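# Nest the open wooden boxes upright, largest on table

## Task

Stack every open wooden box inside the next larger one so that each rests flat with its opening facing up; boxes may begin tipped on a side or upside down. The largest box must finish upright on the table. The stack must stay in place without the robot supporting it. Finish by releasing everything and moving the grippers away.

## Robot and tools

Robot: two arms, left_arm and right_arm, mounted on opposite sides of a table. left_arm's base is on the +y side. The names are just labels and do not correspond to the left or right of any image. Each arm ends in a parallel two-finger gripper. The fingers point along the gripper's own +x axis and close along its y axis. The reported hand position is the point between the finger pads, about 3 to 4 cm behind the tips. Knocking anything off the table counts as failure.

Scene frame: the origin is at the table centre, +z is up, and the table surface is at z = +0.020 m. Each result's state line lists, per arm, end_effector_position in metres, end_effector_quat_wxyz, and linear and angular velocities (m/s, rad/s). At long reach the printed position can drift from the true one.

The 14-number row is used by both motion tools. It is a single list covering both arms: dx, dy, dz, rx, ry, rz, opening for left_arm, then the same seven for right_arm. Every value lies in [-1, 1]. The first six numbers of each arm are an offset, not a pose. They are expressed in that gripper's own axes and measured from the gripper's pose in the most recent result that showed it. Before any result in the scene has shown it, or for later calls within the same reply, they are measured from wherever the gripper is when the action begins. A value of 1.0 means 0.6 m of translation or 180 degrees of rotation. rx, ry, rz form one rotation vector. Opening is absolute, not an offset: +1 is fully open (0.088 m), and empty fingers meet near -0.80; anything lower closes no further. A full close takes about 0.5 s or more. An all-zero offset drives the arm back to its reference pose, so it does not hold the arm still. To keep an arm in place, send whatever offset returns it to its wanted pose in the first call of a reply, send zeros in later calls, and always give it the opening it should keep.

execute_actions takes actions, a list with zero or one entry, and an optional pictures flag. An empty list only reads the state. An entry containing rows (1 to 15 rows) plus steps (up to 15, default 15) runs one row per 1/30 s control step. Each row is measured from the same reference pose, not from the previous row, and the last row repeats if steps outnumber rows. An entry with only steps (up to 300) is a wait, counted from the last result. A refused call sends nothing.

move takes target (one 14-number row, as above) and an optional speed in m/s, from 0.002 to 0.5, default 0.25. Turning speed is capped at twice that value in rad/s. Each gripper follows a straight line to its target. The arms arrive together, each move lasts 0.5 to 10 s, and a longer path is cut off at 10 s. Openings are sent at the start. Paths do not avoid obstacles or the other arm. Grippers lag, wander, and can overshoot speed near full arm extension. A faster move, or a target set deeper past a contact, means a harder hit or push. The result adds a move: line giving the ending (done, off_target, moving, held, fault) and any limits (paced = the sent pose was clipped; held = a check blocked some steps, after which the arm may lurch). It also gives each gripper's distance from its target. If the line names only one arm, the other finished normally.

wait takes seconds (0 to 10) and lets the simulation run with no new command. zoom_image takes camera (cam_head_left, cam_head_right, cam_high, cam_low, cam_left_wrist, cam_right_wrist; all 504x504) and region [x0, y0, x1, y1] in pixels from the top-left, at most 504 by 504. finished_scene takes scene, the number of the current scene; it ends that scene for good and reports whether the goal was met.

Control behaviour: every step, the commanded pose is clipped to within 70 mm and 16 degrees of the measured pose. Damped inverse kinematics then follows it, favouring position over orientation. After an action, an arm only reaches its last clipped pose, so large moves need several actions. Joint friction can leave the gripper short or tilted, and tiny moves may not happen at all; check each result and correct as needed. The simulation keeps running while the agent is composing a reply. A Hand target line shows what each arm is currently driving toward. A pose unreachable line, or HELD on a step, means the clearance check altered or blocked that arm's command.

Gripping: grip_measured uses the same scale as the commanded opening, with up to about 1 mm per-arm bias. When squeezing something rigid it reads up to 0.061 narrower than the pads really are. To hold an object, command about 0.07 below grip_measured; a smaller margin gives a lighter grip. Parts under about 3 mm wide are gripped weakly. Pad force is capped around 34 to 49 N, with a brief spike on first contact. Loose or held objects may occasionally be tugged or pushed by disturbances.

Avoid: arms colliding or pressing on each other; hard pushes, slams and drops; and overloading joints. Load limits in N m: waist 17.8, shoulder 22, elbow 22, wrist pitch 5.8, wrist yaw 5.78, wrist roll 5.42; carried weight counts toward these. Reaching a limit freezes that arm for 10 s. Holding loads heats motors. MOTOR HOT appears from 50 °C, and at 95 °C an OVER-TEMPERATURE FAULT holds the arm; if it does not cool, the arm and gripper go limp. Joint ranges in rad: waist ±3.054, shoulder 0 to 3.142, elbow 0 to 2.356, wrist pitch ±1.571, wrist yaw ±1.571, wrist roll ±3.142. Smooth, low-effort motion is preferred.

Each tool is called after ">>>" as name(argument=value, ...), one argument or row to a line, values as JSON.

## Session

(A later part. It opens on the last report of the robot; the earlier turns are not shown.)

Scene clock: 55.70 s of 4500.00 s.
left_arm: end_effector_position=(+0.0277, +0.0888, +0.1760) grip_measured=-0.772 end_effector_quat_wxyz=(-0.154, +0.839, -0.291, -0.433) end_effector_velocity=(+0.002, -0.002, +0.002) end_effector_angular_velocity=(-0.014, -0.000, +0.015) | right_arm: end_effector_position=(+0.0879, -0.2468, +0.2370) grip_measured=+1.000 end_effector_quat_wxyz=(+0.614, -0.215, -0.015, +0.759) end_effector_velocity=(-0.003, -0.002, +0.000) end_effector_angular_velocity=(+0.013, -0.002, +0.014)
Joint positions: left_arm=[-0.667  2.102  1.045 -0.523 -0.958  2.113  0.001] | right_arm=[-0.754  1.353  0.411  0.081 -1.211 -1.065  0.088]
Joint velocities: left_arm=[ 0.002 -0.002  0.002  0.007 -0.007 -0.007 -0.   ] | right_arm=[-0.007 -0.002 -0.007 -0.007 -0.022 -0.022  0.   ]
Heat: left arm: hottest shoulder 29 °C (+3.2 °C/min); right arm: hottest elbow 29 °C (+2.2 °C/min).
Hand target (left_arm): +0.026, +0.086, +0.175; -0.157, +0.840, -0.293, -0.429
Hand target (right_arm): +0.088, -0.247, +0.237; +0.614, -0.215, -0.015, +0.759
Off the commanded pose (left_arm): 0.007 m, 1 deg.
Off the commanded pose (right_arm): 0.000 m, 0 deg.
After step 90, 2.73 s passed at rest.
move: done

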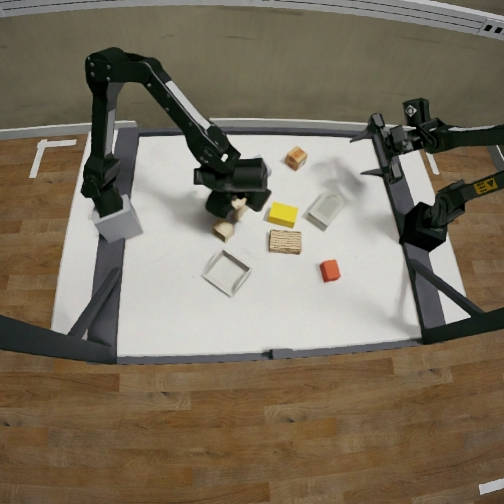

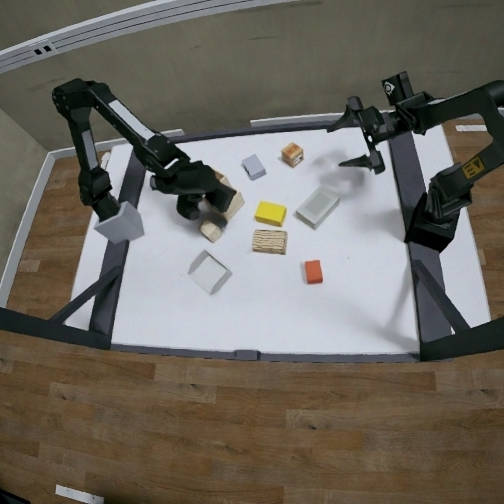

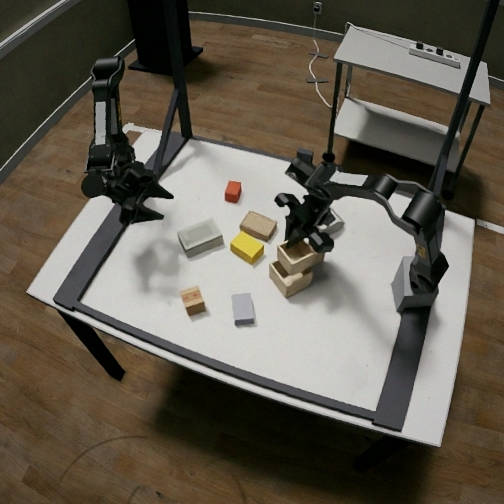

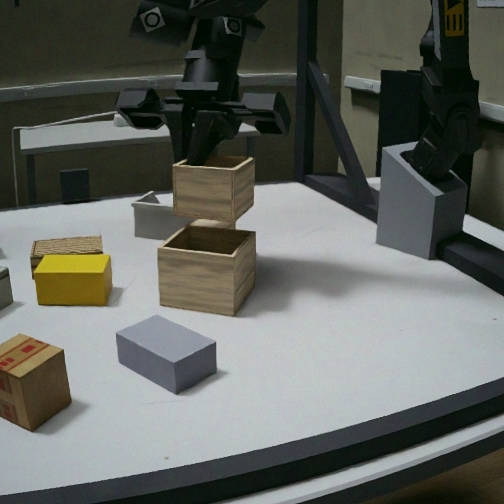

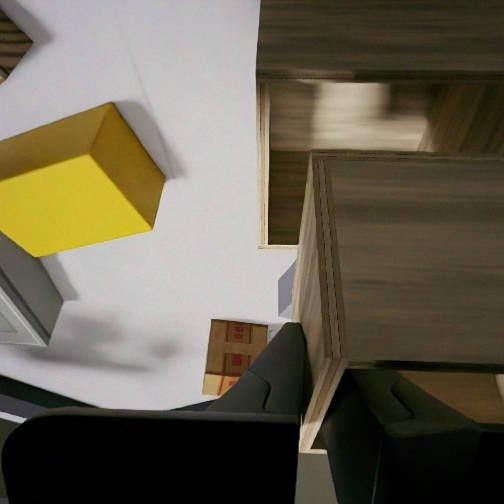

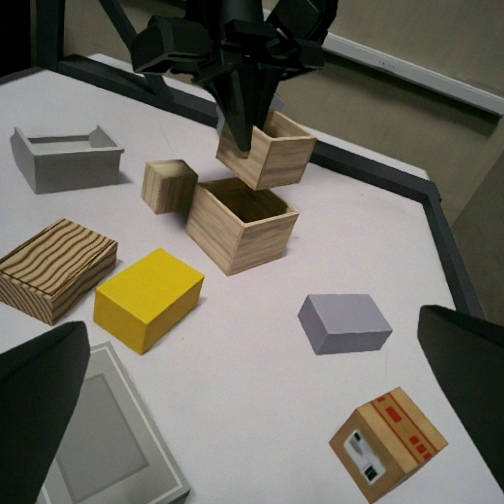

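>>> move(
  target=[0.037,0.011,0.026,0,0,0,-0.85,0,0,0,0,0,0,1],
  speed=0.05,
)

>>> zoom_image(
  camera="cam_right_wrist",
  region=[160, 100, 340, 280],
)

>>> zoom_image(
  camera="cam_low",
  region=[130, 150, 300, 320],
)

Scene clock: 59.10 s of 4500.00 s.
left_arm: end_effector_position=(+0.0245, +0.0809, +0.1554) grip_measured=-0.772 end_effector_quat_wxyz=(-0.142, +0.841, -0.291, -0.434) end_effector_velocity=(+0.003, +0.002, +0.002) end_effector_angular_velocity=(-0.002, -0.020, +0.008) | right_arm: end_effector_position=(+0.0879, -0.2468, +0.2370) grip_measured=+1.000 end_effector_quat_wxyz=(+0.614, -0.215, -0.015, +0.759) end_effector_velocity=(-0.000, -0.000, +0.001) end_effector_angular_velocity=(+0.009, -0.011, +0.005)
Joint positions: left_arm=[-0.644  2.156  1.017 -0.388 -0.959  2.15   0.001] | right_arm=[-0.754  1.353  0.411  0.081 -1.211 -1.065  0.088]
Joint velocities: left_arm=[-0.002 -0.002 -0.002 -0.007 -0.022 -0.007 -0.   ] | right_arm=[-0.002 -0.002 -0.002  0.007 -0.007 -0.007  0.   ]
Heat: left arm: hottest shoulder 29 °C (+3.0 °C/min); right arm: hottest elbow 29 °C (+2.0 °C/min).
Hand target (left_arm): +0.023, +0.084, +0.149; -0.154, +0.839, -0.291, -0.434
Hand target (right_arm): +0.088, -0.247, +0.237; +0.614, -0.215, -0.015, +0.759
Off the commanded pose (left_arm): 0.007 m, 1 deg.
Off the commanded pose (right_arm): 0.000 m, 0 deg.
move: done

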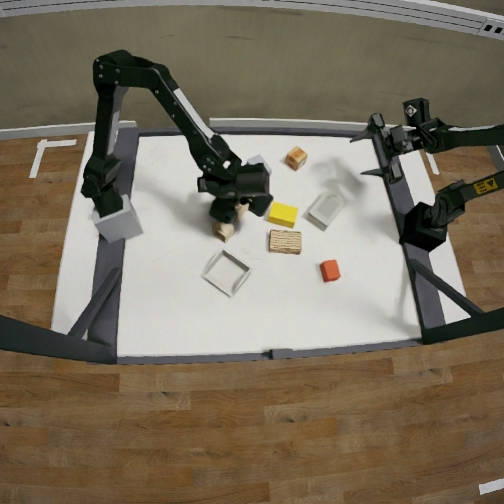

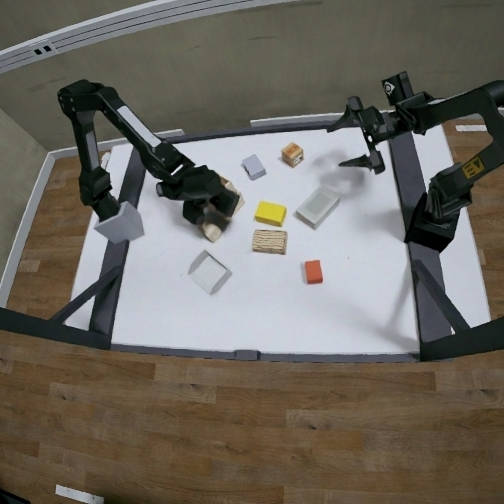

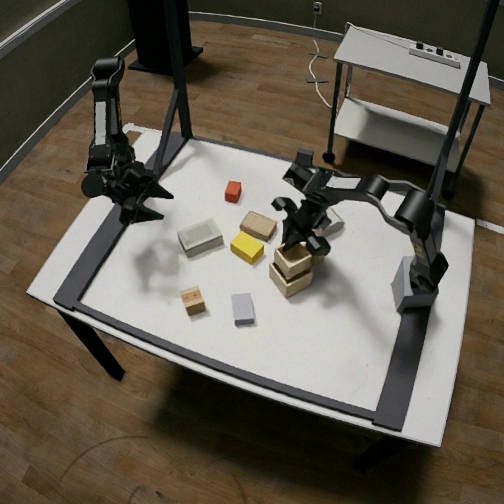

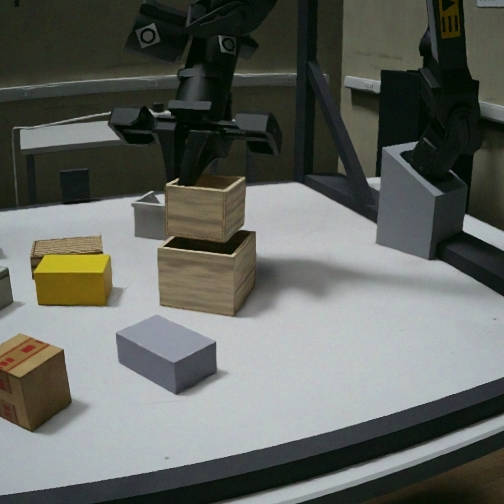

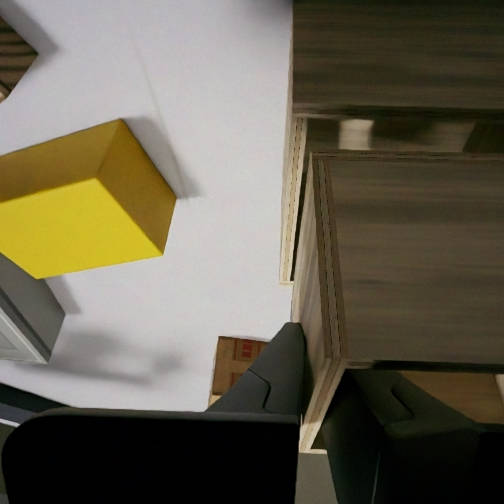

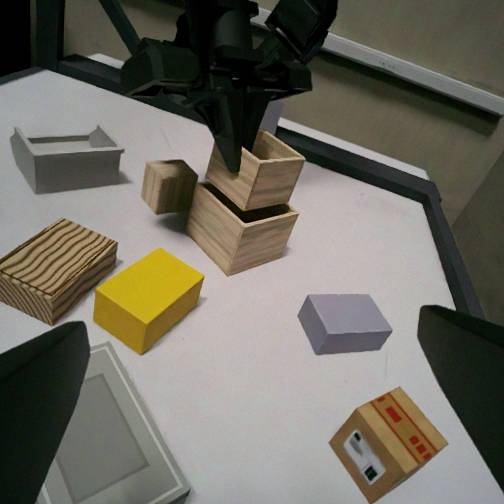

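Region (160, 100, 340, 280) of cam_right_wrist's 504x504 image, scaled by 2.800, with more detail than that image has.

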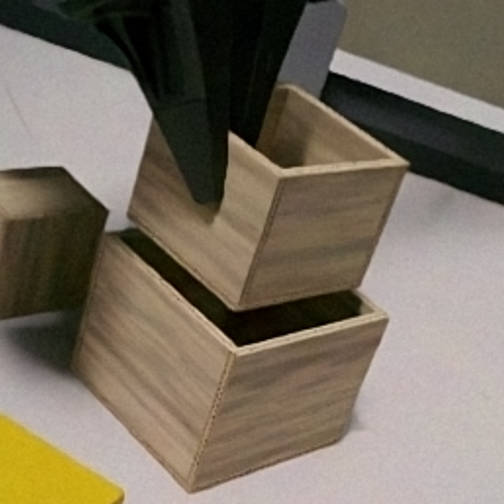

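Region (130, 150, 300, 320) of cam_low's 504x504 image, scaled by 2.965, with more detail than that image has.

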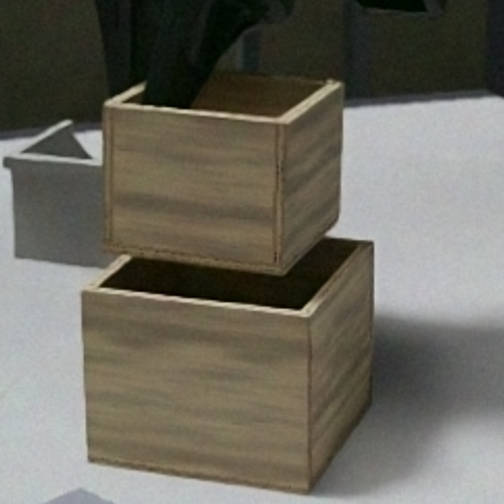

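>>> move(
  target=[0.028,-0.006,0.014,0.008,-0.003,-0.004,-0.85,0,0,0,0,0,0,1],
  speed=0.03,
)

>>> zoom_image(
  camera="cam_right_wrist",
  region=[160, 100, 340, 280],
)

>>> zoom_image(
  camera="cam_low",
  region=[130, 150, 300, 320],
)

Scene clock: 63.70 s of 4500.00 s.
left_arm: end_effector_position=(+0.0302, +0.0788, +0.1433) grip_measured=-0.772 end_effector_quat_wxyz=(-0.146, +0.841, -0.290, -0.433) end_effector_velocity=(-0.002, -0.001, +0.000) end_effector_angular_velocity=(-0.003, +0.006, -0.008) | right_arm: end_effector_position=(+0.0879, -0.2468, +0.2370) grip_measured=+1.000 end_effector_quat_wxyz=(+0.614, -0.215, -0.015, +0.759) end_effector_velocity=(-0.001, -0.002, -0.004) end_effector_angular_velocity=(-0.014, +0.015, -0.007)
Joint positions: left_arm=[-0.613  2.174  0.994 -0.311 -0.959  2.203  0.001] | right_arm=[-0.754  1.353  0.411  0.081 -1.211 -1.065  0.088]
Joint velocities: left_arm=[-0.002 -0.002 -0.002  0.007  0.007  0.007 -0.   ] | right_arm=[-0.002  0.002 -0.002 -0.022  0.007 -0.007  0.   ]
Heat: left arm: hottest shoulder 29 °C (+3.0 °C/min); right arm: hottest elbow 30 °C (+3.0 °C/min).
Hand target (left_arm): +0.029, +0.082, +0.137; -0.157, +0.838, -0.290, -0.434
Hand target (right_arm): +0.088, -0.247, +0.237; +0.614, -0.215, -0.015, +0.759
Off the commanded pose (left_arm): 0.007 m, 1 deg.
Off the commanded pose (right_arm): 0.000 m, 0 deg.
After step 90, 0.70 s passed at rest.
move: done

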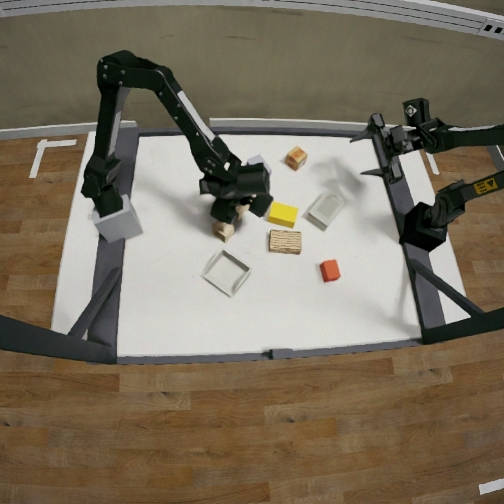

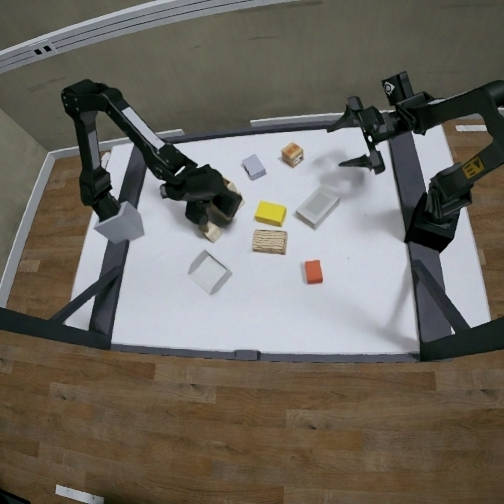

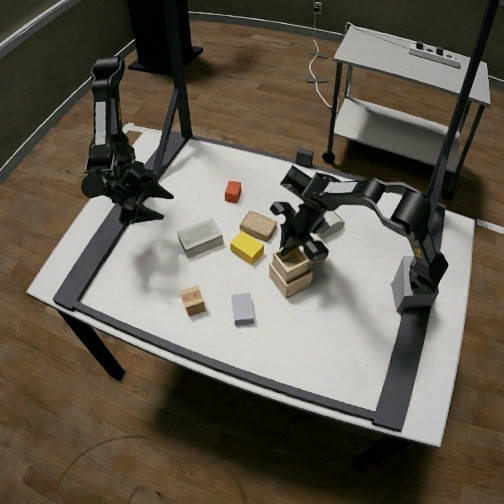

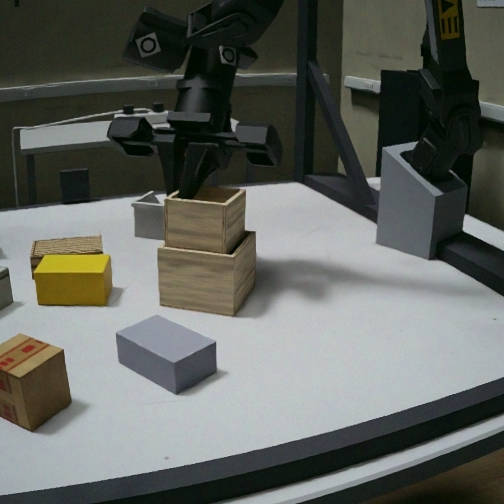

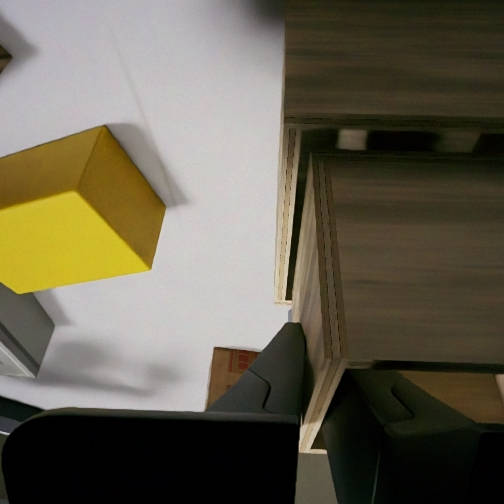

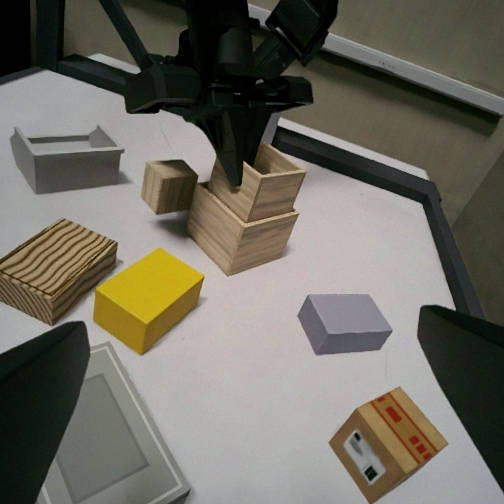

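Region (160, 100, 340, 280) of cam_right_wrist's 504x504 image, scaled by 2.800, with more detail than that image has.

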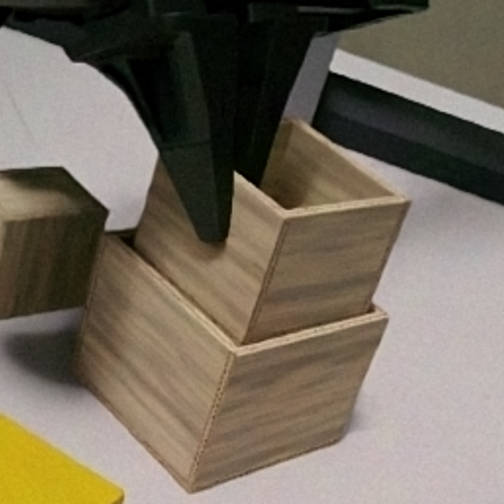

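Region (130, 150, 300, 320) of cam_low's 504x504 image, scaled by 2.965, with more detail than that image has.

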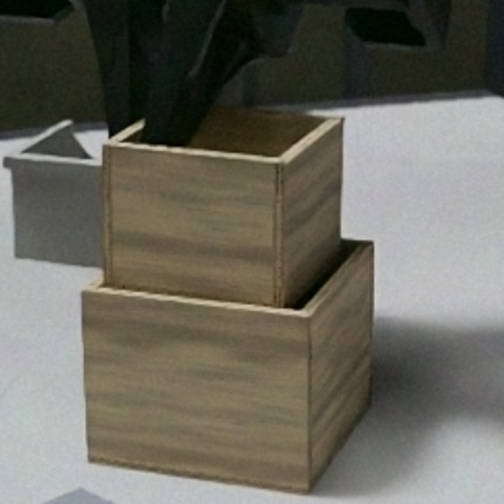

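>>> move(
  target=[0.003,-0.006,0.014,0.008,-0.003,-0.004,-0.85,0,0,0,0,0,0,1],
  speed=0.02,
)

>>> move(
  target=[0.038,-0.004,0.033,0.006,-0.002,-0.003,-0.85,0,0,0,0,0,0,1],
  speed=0.02,
)

>>> zoom_image(
  camera="cam_right_wrist",
  region=[160, 100, 340, 280],
)

Scene clock: 67.87 s of 4500.00 s.
left_arm: end_effector_position=(+0.0301, +0.0815, +0.1415) grip_measured=-0.772 end_effector_quat_wxyz=(-0.152, +0.840, -0.290, -0.433) end_effector_velocity=(+0.001, +0.003, +0.001) end_effector_angular_velocity=(+0.010, -0.009, -0.000) | right_arm: end_effector_position=(+0.0879, -0.2468, +0.2370) grip_measured=+1.000 end_effector_quat_wxyz=(+0.614, -0.215, -0.015, +0.759) end_effector_velocity=(+0.000, -0.001, -0.000) end_effector_angular_velocity=(-0.007, +0.007, -0.010)
Joint positions: left_arm=[-0.613  2.174  0.988 -0.316 -0.959  2.204  0.001] | right_arm=[-0.754  1.353  0.411  0.081 -1.211 -1.065  0.088]
Joint velocities: left_arm=[-0.002 -0.007 -0.002 -0.022 -0.007 -0.007 -0.   ] | right_arm=[-0.002 -0.007 -0.002 -0.007  0.007  0.007  0.   ]
Heat: left arm: hottest shoulder 29 °C (+2.0 °C/min); right arm: hottest elbow 30 °C (+3.0 °C/min).
Hand target (left_arm): +0.028, +0.085, +0.137; -0.160, +0.839, -0.290, -0.433
Hand target (right_arm): +0.088, -0.247, +0.237; +0.614, -0.215, -0.015, +0.759
Off the commanded pose (left_arm): 0.006 m, 1 deg.
Off the commanded pose (right_arm): 0.000 m, 0 deg.
After step 90, 0.20 s passed at rest.
move: done

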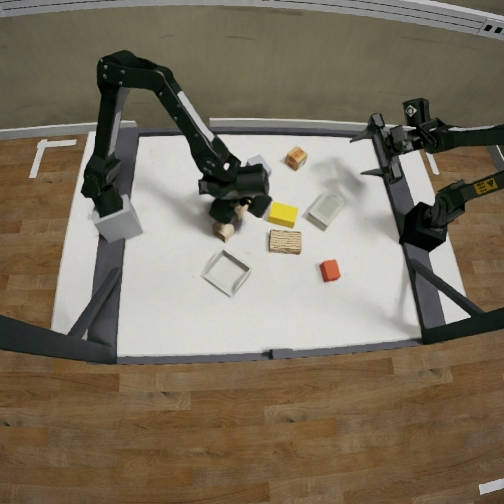

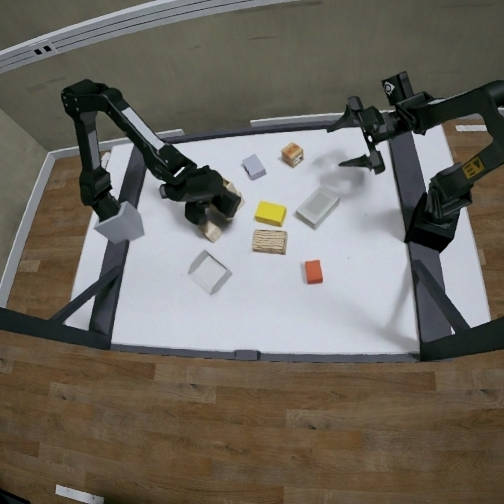

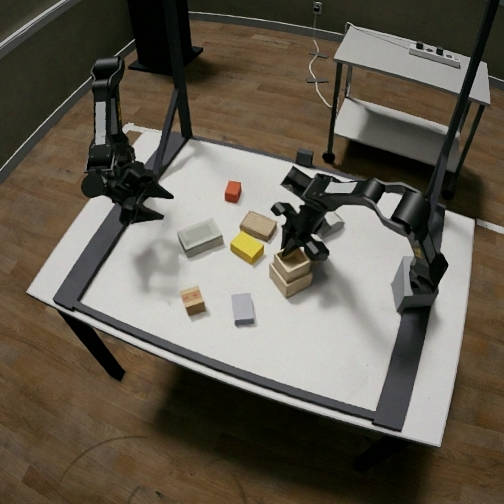

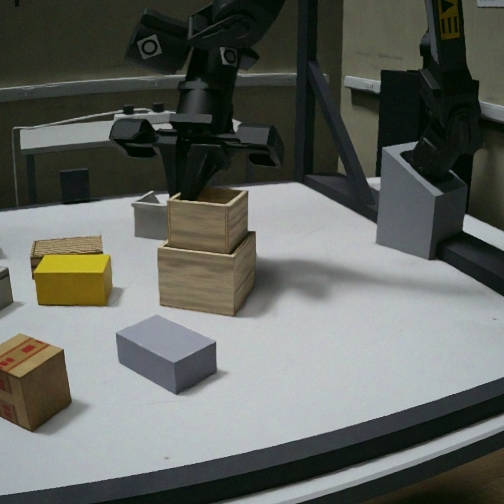

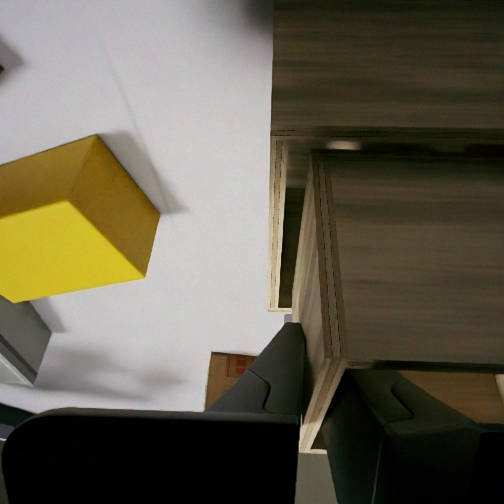

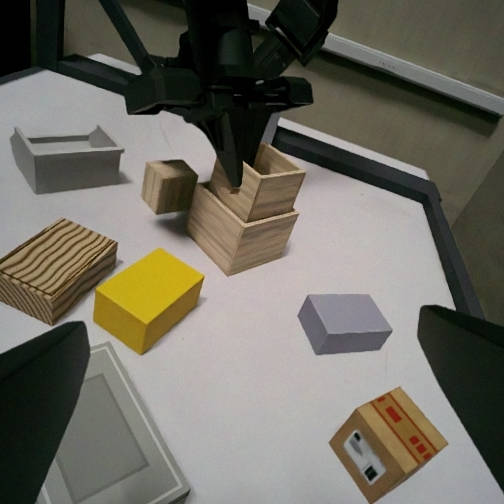

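Scene clock: 69.63 s of 4500.00 s.
left_arm: end_effector_position=(+0.0302, +0.0818, +0.1179) grip_measured=-0.772 end_effector_quat_wxyz=(-0.151, +0.841, -0.289, -0.432) end_effector_velocity=(+0.001, -0.000, +0.003) end_effector_angular_velocity=(-0.008, -0.023, -0.001) | right_arm: end_effector_position=(+0.0879, -0.2468, +0.2370) grip_measured=+1.000 end_effector_quat_wxyz=(+0.614, -0.215, -0.015, +0.759) end_effector_velocity=(-0.000, +0.001, +0.002) end_effector_angular_velocity=(+0.011, -0.016, +0.010)
Joint positions: left_arm=[-0.584  2.224  0.942 -0.177 -0.959  2.254  0.001] | right_arm=[-0.754  1.353  0.411  0.081 -1.211 -1.065  0.088]
Joint velocities: left_arm=[-0.007 -0.002 -0.002  0.007 -0.022  0.007 -0.   ] | right_arm=[ 0.002 -0.002  0.002  0.007 -0.007 -0.007  0.   ]
Heat: left arm: hottest shoulder 29 °C (+2.0 °C/min); right arm: hottest elbow 30 °C (+3.0 °C/min).
Hand target (left_arm): +0.029, +0.085, +0.112; -0.163, +0.838, -0.290, -0.433
Hand target (right_arm): +0.088, -0.247, +0.237; +0.614, -0.215, -0.015, +0.759
Off the commanded pose (left_arm): 0.007 m, 1 deg.
Off the commanded pose (right_arm): 0.000 m, 0 deg.
move: done

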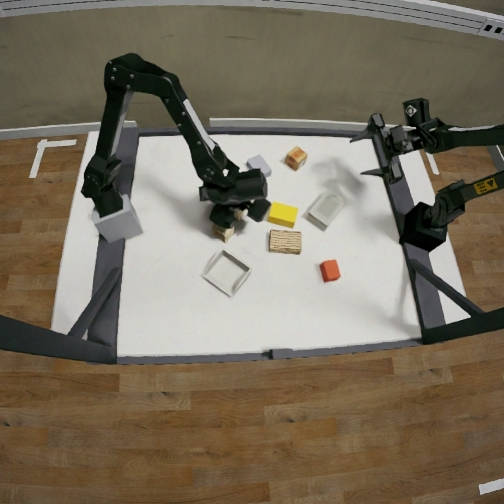

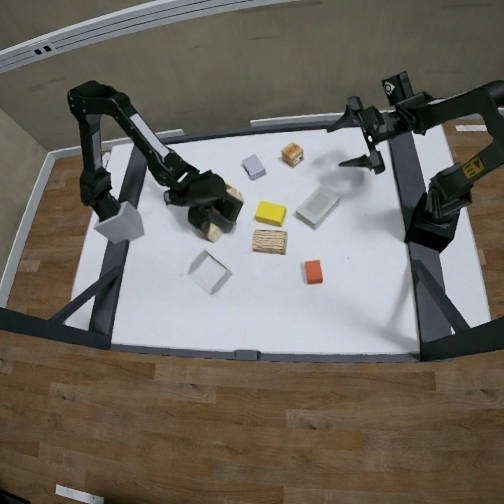

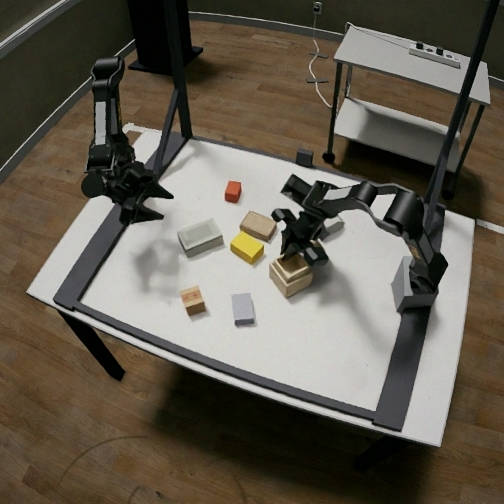

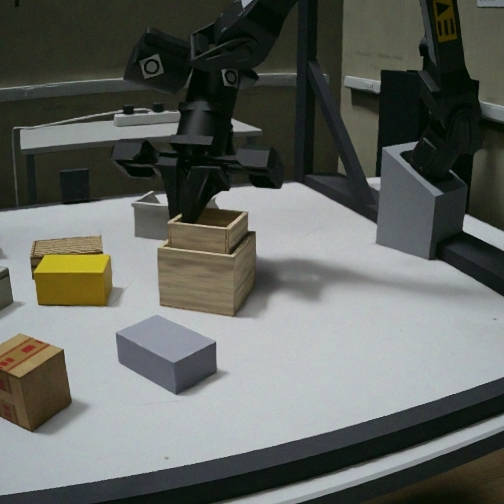

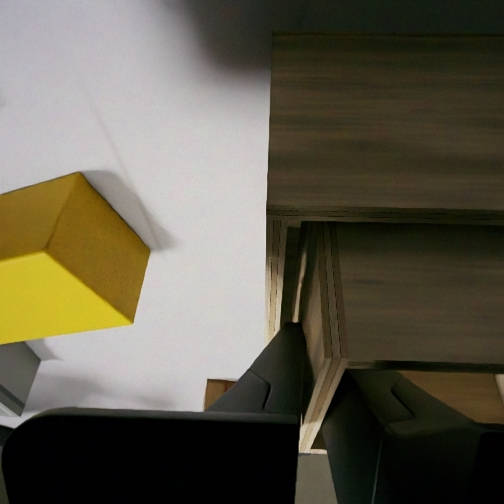

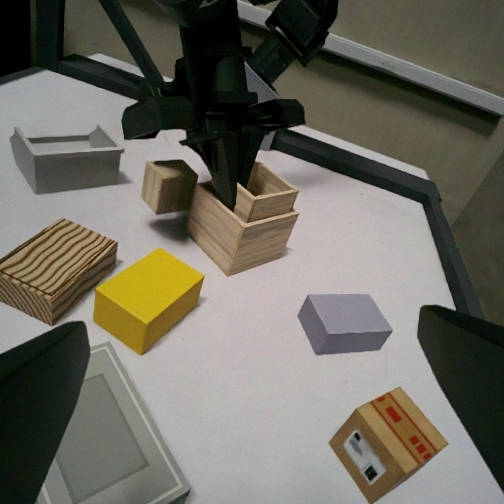

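Region (160, 100, 340, 280) of cam_right_wrist's 504x504 image, scaled by 2.800, with more detail than that image has.

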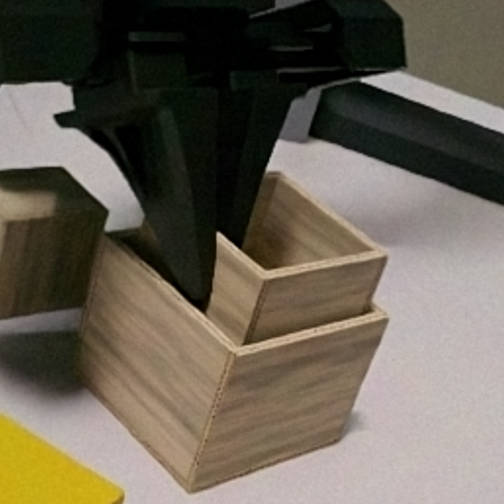

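Tip can enter the gap a little; go 8 mm further, then release slightly.

>>> move(
  target=[0.016,-0.007,0.018,0.006,-0.002,-0.003,-0.85,0,0,0,0,0,0,1],
  speed=0.02,
)

>>> move(
  target=[0,0,0,0,0,0,-0.68,0,0,0,0,0,0,1],
)

>>> move(
  target=[-0.11,0,-0.077,0,0,0,-0.68,0,0,0,0,0,0,1],
  speed=0.1,
)

Scene clock: 72.70 s of 4500.00 s.
left_arm: end_effector_position=(+0.0301, +0.0804, +0.1160) grip_measured=-0.772 end_effector_quat_wxyz=(-0.143, +0.842, -0.294, -0.430) end_effector_velocity=(+0.001, +0.002, +0.001) end_effector_angular_velocity=(+0.002, -0.006, +0.004) | right_arm: end_effector_position=(+0.0879, -0.2468, +0.2370) grip_measured=+1.000 end_effector_quat_wxyz=(+0.614, -0.215, -0.015, +0.759) end_effector_velocity=(-0.002, -0.001, +0.001) end_effector_angular_velocity=(+0.005, -0.002, +0.005)
Joint positions: left_arm=[-0.581  2.226  0.924 -0.124 -0.959  2.274  0.001] | right_arm=[-0.754  1.353  0.411  0.081 -1.211 -1.065  0.088]
Joint velocities: left_arm=[-0.002 -0.002 -0.002 -0.007 -0.007 -0.007 -0.   ] | right_arm=[-0.002 -0.007 -0.002 -0.007 -0.007 -0.007  0.   ]
Heat: left arm: hottest shoulder 29 °C (+1.0 °C/min); right arm: hottest elbow 30 °C (+3.0 °C/min).
Hand target (left_arm): +0.030, +0.087, +0.104; -0.162, +0.839, -0.289, -0.431
Hand target (right_arm): +0.088, -0.247, +0.237; +0.614, -0.215, -0.015, +0.759
Off the commanded pose (left_arm): 0.014 m, 2 deg.
Off the commanded pose (right_arm): 0.000 m, 0 deg.
move: off_target (left_arm)

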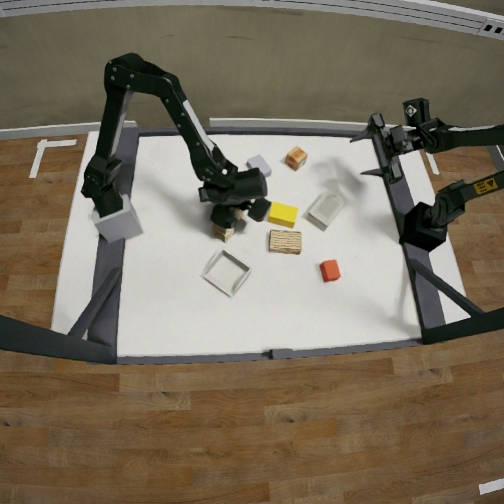

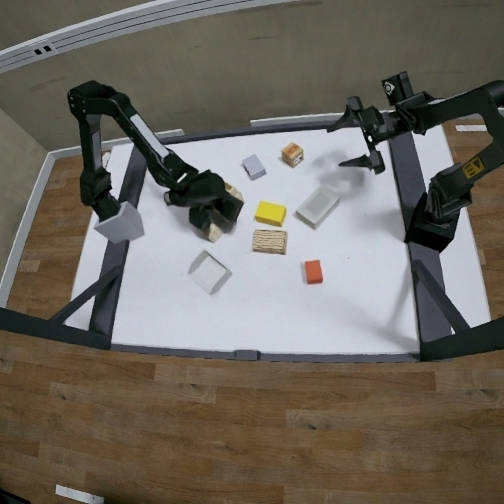

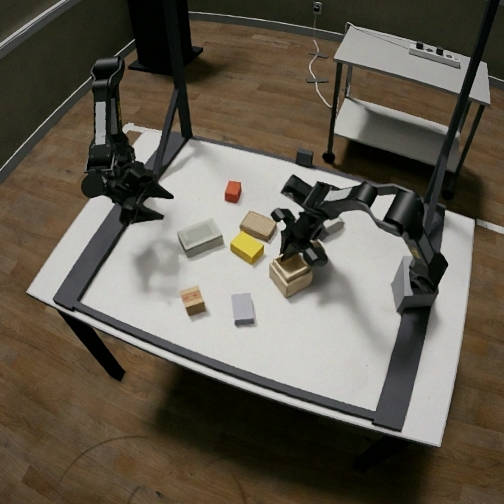

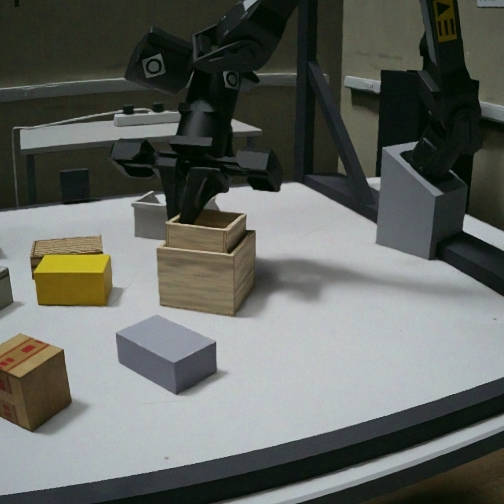

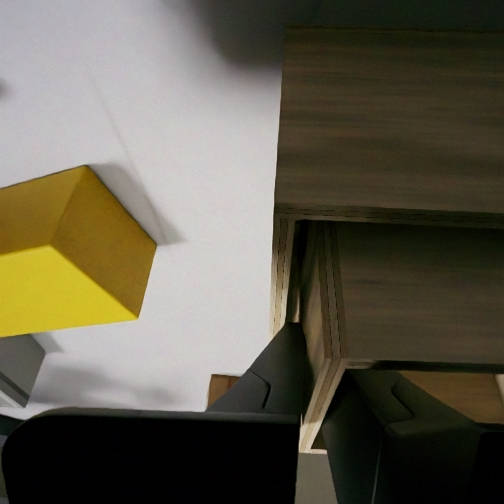

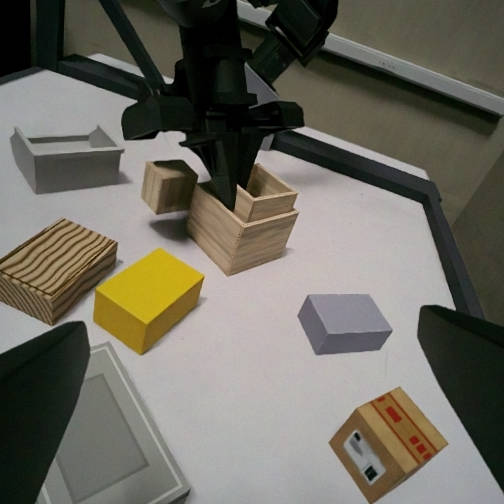

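Scene clock: 73.20 s of 4500.00 s.
left_arm: end_effector_position=(+0.0301, +0.0804, +0.1165) grip_measured=-0.684 end_effector_quat_wxyz=(-0.143, +0.843, -0.293, -0.428) end_effector_velocity=(-0.001, +0.003, -0.001) end_effector_angular_velocity=(+0.015, +0.004, -0.008) | right_arm: end_effector_position=(+0.0879, -0.2468, +0.2370) grip_measured=+1.000 end_effector_quat_wxyz=(+0.614, -0.215, -0.015, +0.759) end_effector_velocity=(-0.003, -0.000, -0.000) end_effector_angular_velocity=(+0.003, +0.002, +0.009)
Joint positions: left_arm=[-0.582  2.226  0.924 -0.124 -0.962  2.274  0.006] | right_arm=[-0.754  1.353  0.411  0.081 -1.211 -1.065  0.088]
Joint velocities: left_arm=[-0.002 -0.002 -0.002 -0.022  0.007 -0.007 -0.   ] | right_arm=[ 0.002 -0.002 -0.002 -0.007 -0.007 -0.007  0.   ]
Heat: left arm: hottest shoulder 29 °C (+1.0 °C/min); right arm: hottest elbow 30 °C (+3.0 °C/min).
Hand target (left_arm): +0.030, +0.080, +0.116; -0.143, +0.842, -0.294, -0.430
Hand target (right_arm): +0.088, -0.247, +0.237; +0.614, -0.215, -0.015, +0.759
Off the commanded pose (left_arm): 0.001 m, 0 deg.
Off the commanded pose (right_arm): 0.000 m, 0 deg.
move: done

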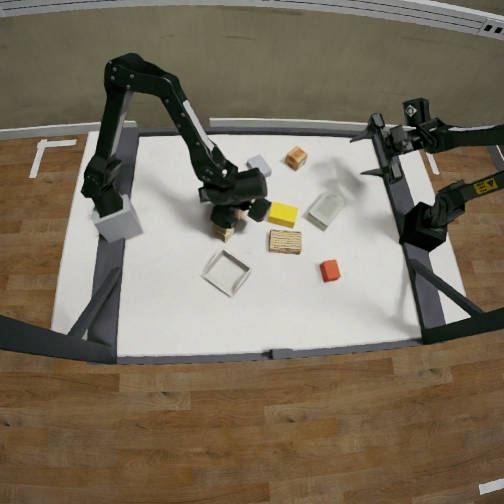

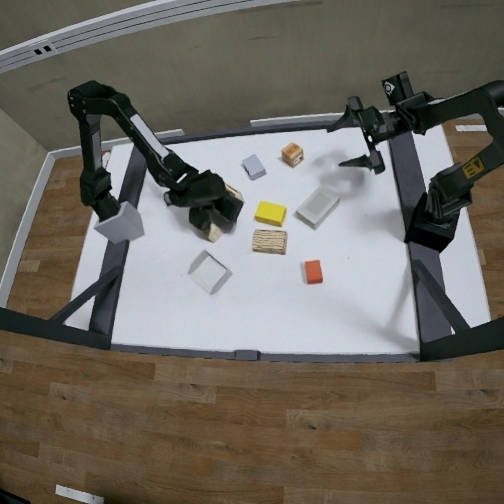

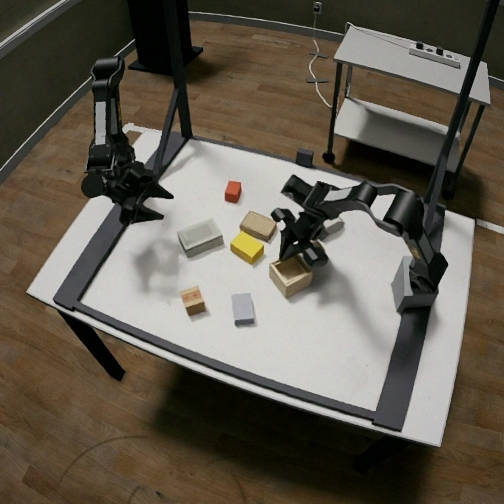

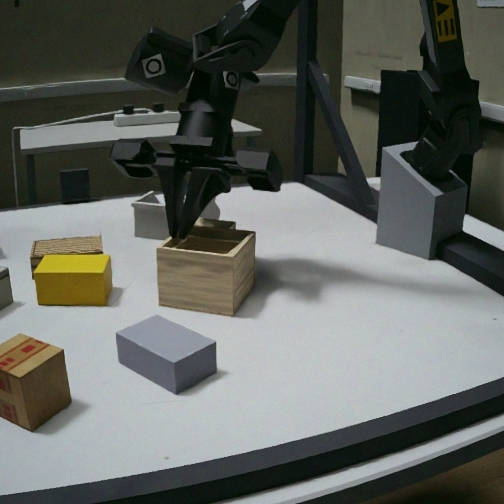

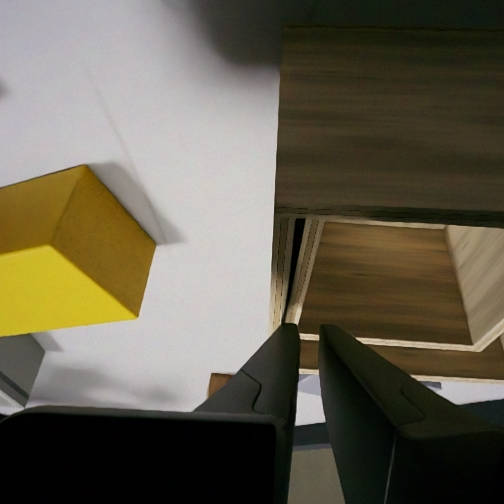

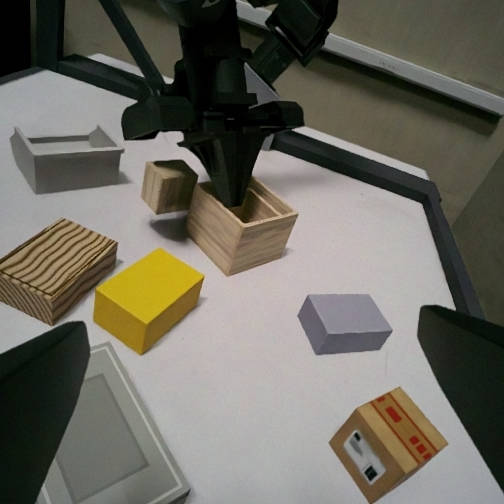

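Scene clock: 74.37 s of 4500.00 s.
left_arm: end_effector_position=(+0.0289, +0.0846, +0.1911) grip_measured=-0.683 end_effector_quat_wxyz=(-0.153, +0.841, -0.294, -0.428) end_effector_velocity=(+0.002, -0.001, +0.003) end_effector_angular_velocity=(-0.016, -0.016, +0.013) | right_arm: end_effector_position=(+0.0879, -0.2468, +0.2370) grip_measured=+1.000 end_effector_quat_wxyz=(+0.614, -0.215, -0.015, +0.759) end_effector_velocity=(-0.000, -0.000, +0.001) end_effector_angular_velocity=(+0.003, +0.011, +0.000)
Joint positions: left_arm=[-0.679  2.087  1.087 -0.58  -0.967  2.108  0.006] | right_arm=[-0.754  1.353  0.411  0.081 -1.211 -1.065  0.088]
Joint velocities: left_arm=[-0.002 -0.002 -0.002  0.007 -0.022 -0.007 -0.   ] | right_arm=[-0.002 -0.002  0.002 -0.007 -0.007  0.007  0.   ]
Heat: left arm: hottest shoulder 29 °C (+1.0 °C/min); right arm: hottest elbow 30 °C (+3.0 °C/min).
Hand target (left_arm): +0.030, +0.083, +0.197; -0.142, +0.843, -0.294, -0.427
Hand target (right_arm): +0.088, -0.247, +0.237; +0.614, -0.215, -0.015, +0.759
Off the commanded pose (left_arm): 0.006 m, 1 deg.
Off the commanded pose (right_arm): 0.000 m, 0 deg.
move: done

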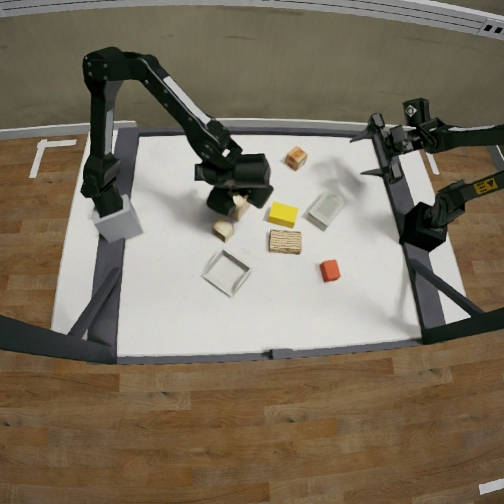

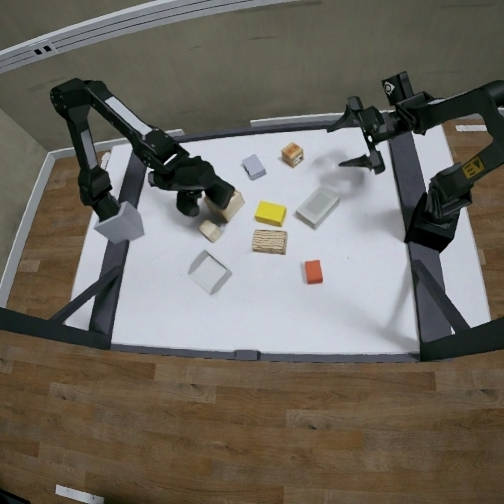

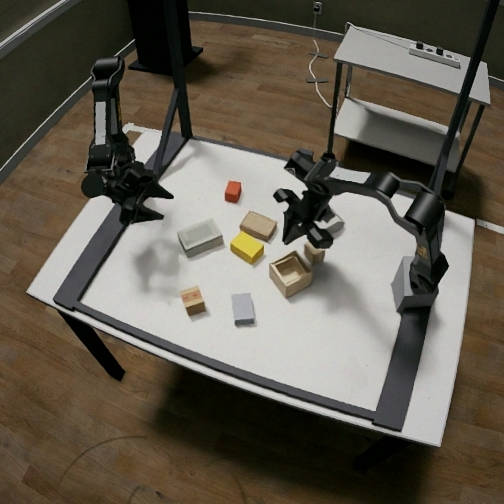

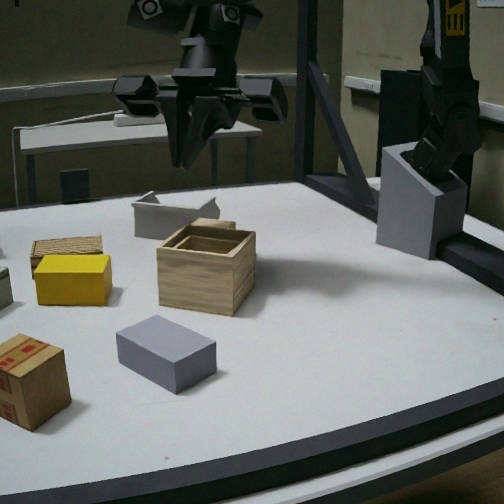

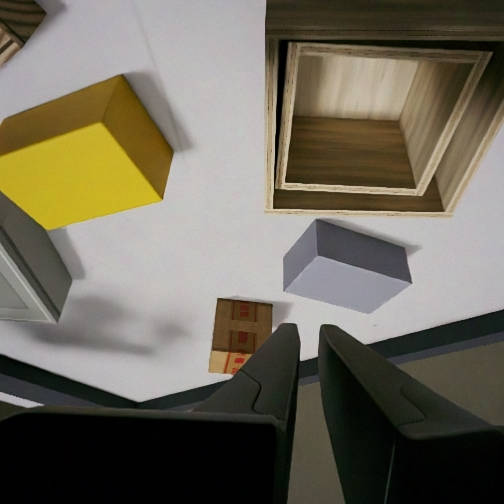

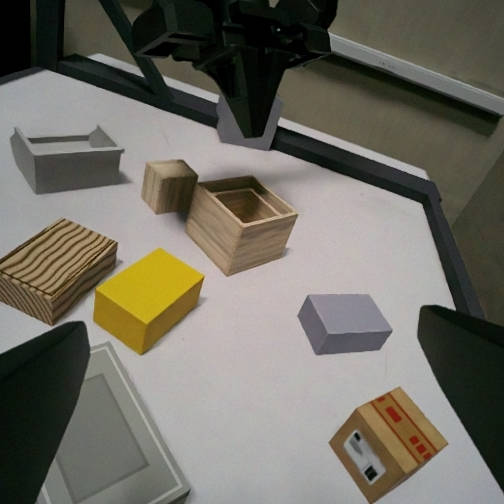

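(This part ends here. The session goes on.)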